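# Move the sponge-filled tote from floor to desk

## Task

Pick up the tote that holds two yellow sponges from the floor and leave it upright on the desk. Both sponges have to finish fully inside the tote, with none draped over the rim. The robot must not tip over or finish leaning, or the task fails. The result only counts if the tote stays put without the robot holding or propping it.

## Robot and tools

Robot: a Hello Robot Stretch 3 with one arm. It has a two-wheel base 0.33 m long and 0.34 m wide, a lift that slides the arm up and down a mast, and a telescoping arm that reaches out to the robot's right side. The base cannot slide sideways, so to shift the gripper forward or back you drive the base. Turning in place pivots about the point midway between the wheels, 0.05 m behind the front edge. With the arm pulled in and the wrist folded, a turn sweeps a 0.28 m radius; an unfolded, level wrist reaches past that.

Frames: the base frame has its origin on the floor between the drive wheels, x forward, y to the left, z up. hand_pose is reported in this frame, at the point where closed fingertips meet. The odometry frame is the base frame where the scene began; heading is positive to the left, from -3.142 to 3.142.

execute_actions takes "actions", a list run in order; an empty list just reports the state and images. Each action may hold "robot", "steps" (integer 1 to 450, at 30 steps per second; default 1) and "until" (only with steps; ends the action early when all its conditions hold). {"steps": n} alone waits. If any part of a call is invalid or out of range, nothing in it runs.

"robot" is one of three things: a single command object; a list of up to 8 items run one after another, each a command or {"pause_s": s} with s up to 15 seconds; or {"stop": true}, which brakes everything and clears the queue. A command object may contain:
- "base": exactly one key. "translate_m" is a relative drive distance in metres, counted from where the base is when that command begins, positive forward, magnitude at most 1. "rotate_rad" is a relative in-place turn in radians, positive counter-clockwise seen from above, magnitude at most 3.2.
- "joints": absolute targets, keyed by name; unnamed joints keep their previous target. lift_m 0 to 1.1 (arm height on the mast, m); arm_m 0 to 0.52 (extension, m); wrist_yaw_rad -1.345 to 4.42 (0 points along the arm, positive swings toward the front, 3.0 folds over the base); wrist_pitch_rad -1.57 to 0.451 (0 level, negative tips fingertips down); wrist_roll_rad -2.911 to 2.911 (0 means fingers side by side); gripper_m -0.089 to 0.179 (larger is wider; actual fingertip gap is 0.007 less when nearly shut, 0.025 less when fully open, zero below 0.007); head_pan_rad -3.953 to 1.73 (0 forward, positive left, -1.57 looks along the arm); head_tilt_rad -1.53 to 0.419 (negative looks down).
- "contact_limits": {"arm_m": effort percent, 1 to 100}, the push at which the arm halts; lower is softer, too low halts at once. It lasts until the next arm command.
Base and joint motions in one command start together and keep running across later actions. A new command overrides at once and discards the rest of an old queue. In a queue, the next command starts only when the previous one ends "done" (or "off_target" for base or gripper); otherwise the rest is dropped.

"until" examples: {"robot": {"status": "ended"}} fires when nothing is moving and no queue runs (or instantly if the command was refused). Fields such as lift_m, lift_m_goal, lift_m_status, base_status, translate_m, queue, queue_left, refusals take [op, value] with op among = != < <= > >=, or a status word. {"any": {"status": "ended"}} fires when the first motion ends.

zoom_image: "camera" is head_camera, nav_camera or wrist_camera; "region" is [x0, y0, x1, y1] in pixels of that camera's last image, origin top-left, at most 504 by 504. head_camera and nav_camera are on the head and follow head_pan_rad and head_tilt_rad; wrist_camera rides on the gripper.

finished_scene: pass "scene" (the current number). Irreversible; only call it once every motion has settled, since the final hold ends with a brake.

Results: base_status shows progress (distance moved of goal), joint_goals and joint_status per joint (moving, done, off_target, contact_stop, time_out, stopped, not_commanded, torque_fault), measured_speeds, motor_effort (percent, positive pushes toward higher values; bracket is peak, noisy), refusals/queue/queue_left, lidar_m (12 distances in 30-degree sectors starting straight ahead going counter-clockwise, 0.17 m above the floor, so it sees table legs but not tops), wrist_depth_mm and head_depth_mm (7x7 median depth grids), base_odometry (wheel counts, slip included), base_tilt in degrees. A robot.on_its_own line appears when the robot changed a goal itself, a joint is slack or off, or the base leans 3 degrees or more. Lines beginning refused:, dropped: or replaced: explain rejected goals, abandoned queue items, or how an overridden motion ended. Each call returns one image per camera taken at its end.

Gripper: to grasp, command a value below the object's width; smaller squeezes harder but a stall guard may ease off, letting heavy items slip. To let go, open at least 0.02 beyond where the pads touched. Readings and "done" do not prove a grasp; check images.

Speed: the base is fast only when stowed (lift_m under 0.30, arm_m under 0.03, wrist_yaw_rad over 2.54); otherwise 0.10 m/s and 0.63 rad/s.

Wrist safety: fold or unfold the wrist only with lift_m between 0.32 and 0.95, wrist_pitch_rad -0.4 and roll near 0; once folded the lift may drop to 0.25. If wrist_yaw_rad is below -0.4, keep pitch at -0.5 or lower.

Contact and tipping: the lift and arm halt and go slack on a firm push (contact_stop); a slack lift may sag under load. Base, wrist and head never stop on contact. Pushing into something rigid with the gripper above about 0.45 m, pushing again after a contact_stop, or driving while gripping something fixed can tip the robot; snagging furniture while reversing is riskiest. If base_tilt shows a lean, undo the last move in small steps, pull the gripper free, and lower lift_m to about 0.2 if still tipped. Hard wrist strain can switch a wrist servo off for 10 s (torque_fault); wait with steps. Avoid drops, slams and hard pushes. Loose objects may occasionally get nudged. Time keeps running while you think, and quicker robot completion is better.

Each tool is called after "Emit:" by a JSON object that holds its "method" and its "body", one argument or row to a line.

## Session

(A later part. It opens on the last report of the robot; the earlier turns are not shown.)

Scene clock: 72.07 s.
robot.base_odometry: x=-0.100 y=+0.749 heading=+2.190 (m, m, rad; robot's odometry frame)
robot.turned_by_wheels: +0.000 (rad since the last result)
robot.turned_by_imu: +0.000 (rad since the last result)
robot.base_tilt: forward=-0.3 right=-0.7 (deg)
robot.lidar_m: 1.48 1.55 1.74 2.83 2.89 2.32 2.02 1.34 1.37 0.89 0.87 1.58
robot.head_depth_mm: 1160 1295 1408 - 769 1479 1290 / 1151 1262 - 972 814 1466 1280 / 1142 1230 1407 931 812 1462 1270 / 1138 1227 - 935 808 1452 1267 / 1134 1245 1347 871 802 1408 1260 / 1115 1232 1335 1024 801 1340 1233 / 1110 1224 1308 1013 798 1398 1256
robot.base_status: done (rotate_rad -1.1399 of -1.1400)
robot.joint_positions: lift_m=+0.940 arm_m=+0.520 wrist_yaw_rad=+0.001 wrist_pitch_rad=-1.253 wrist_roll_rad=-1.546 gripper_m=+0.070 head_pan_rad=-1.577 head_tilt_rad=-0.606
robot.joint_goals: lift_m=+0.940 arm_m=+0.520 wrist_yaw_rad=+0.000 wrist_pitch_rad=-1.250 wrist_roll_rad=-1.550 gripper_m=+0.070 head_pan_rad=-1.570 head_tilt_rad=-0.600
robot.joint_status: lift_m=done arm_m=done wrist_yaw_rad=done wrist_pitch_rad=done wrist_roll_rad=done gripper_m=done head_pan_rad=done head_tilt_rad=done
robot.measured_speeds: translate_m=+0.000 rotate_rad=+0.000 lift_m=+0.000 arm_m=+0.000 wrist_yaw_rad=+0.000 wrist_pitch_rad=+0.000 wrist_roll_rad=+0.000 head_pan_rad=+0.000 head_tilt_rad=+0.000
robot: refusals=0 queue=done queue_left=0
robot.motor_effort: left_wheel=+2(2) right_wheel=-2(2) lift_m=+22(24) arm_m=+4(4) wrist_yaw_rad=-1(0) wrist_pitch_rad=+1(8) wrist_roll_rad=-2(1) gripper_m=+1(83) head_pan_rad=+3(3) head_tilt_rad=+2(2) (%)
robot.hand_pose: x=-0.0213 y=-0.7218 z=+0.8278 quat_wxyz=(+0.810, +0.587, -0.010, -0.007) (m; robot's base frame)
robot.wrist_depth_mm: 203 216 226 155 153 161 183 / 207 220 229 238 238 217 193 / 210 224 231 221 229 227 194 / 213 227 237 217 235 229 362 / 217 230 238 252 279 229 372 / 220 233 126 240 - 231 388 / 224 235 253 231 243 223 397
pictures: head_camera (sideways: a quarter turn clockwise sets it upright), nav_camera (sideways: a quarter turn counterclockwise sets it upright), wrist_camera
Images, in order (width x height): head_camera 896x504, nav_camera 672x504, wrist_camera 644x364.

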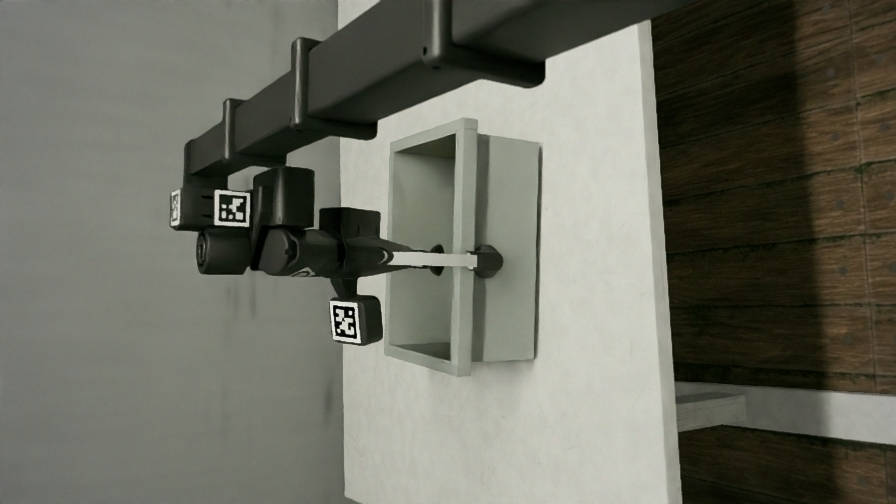

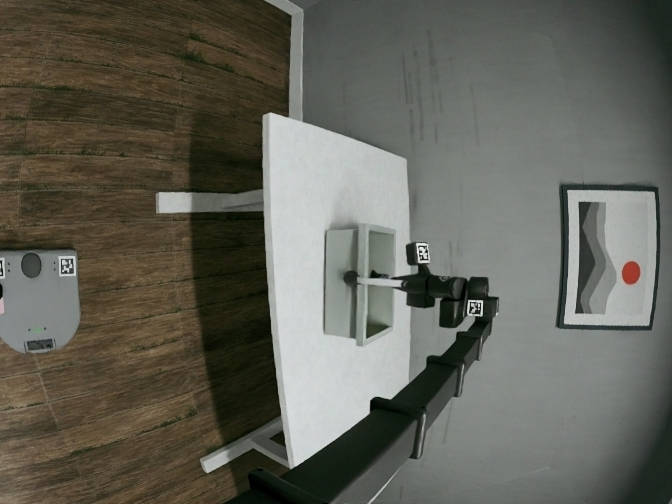

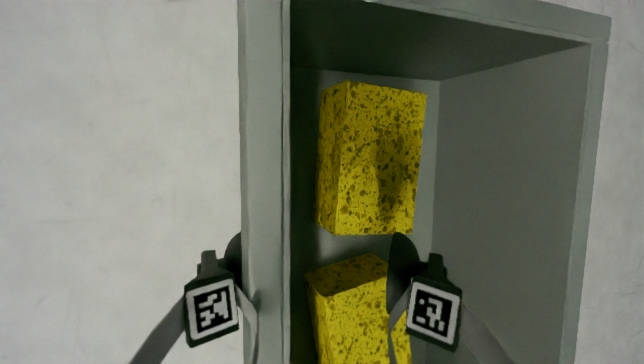

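The outer pad is hooked under the lip, so I'll lower slightly and retract to free it.

Emit:
{"method": "execute_actions", "body": {
  "actions": [
    {"robot":[{"joints":{"lift_m":0.93}},{"joints":{"arm_m":0.495}},{"joints":{"lift_m":1.05}}],"steps":450,"until":{"robot":{"status":"ended"}}}
  ]
}}

Scene clock: 76.73 s.
robot.base_odometry: x=-0.100 y=+0.749 heading=+2.190 (m, m, rad; robot's odometry frame)
robot.turned_by_wheels: +0.000 (rad since the last result)
robot.turned_by_imu: +0.000 (rad since the last result)
robot.base_tilt: forward=-0.3 right=-0.7 (deg)
robot.lidar_m: 1.48 1.55 1.74 2.83 2.89 2.32 2.02 1.34 1.36 0.89 0.87 1.57
robot.head_depth_mm: 1144 1323 1390 1062 822 1480 1269 / 1129 1291 1386 1044 817 1476 1275 / 1113 1301 1368 911 799 1468 1261 / 1110 - 1376 929 799 1461 1263 / 1124 1229 1356 916 799 1415 1256 / 1118 1230 1321 1020 798 1329 1231 / 1106 1226 1305 1012 794 1402 1249
robot.base_status: done (rotate_rad -1.1399 of -1.1400)
robot.joint_positions: lift_m=+1.050 arm_m=+0.495 wrist_yaw_rad=+0.001 wrist_pitch_rad=-1.255 wrist_roll_rad=-1.546 gripper_m=+0.070 head_pan_rad=-1.577 head_tilt_rad=-0.606
robot.joint_goals: lift_m=+1.050 arm_m=+0.495 wrist_yaw_rad=+0.000 wrist_pitch_rad=-1.250 wrist_roll_rad=-1.550 gripper_m=+0.070 head_pan_rad=-1.570 head_tilt_rad=-0.600
robot.joint_status: lift_m=done arm_m=done wrist_yaw_rad=done wrist_pitch_rad=done wrist_roll_rad=done gripper_m=done head_pan_rad=done head_tilt_rad=done
robot.measured_speeds: translate_m=+0.000 rotate_rad=+0.000 lift_m=+0.000 arm_m=+0.000 wrist_yaw_rad=+0.000 wrist_pitch_rad=+0.000 wrist_roll_rad=+0.000 head_pan_rad=+0.000 head_tilt_rad=+0.000
robot: refusals=0 queue=done queue_left=0
robot.motor_effort: left_wheel=+2(2) right_wheel=-2(2) lift_m=+27(29) arm_m=-4(6) wrist_yaw_rad=+0(0) wrist_pitch_rad=+1(3) wrist_roll_rad=-1(1) gripper_m=+0(1) head_pan_rad=+3(3) head_tilt_rad=+2(2) (%)
robot.hand_pose: x=-0.0213 y=-0.6971 z=+0.9375 quat_wxyz=(+0.809, +0.587, -0.010, -0.007) (m; robot's base frame)
robot.wrist_depth_mm: 299 312 329 363 395 434 491 / 843 317 297 297 280 446 498 / 885 323 340 333 323 456 513 / 898 326 349 342 344 459 521 / 962 334 349 373 377 482 540 / 935 335 - 351 - 488 546 / 965 342 357 354 339 511 568
pictures: head_camera (sideways: a quarter turn clockwise sets it upright), nav_camera (sideways: a quarter turn counterclockwise sets it upright), wrist_camera
Images, in order (width x height): head_camera 896x504, nav_camera 672x504, wrist_camera 644x364.

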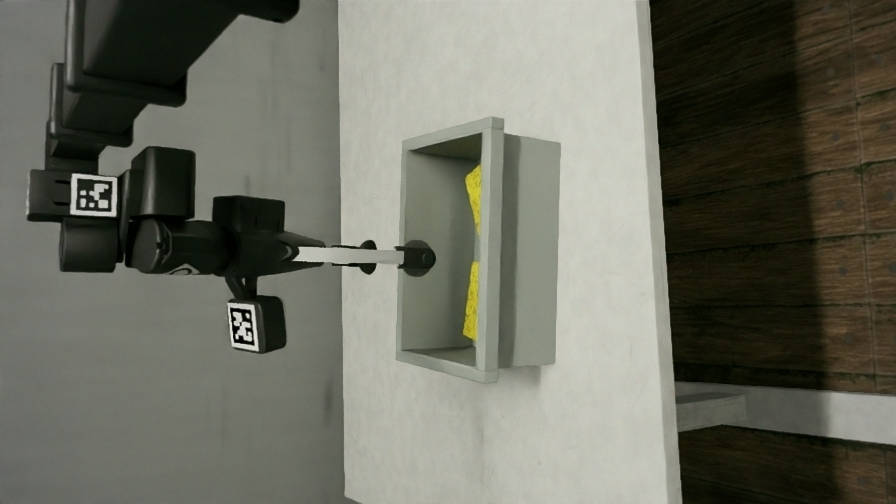

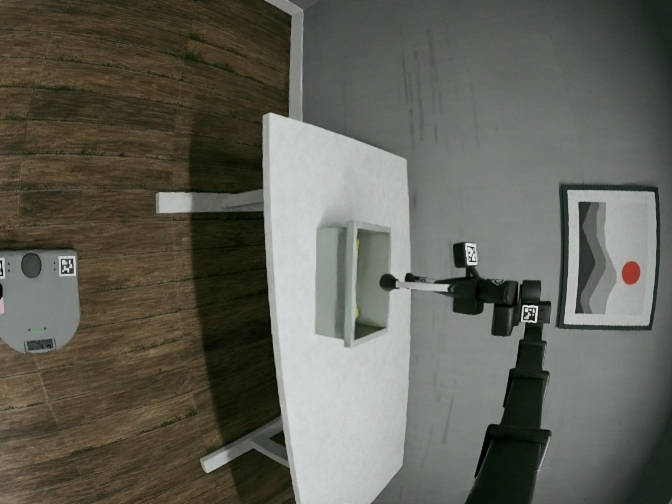

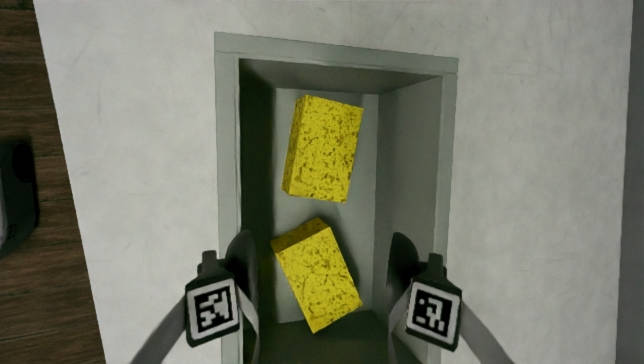

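Emit:
{"method": "finished_scene", "body": {
  "scene": 2
}}

The scene is finished: the task was done.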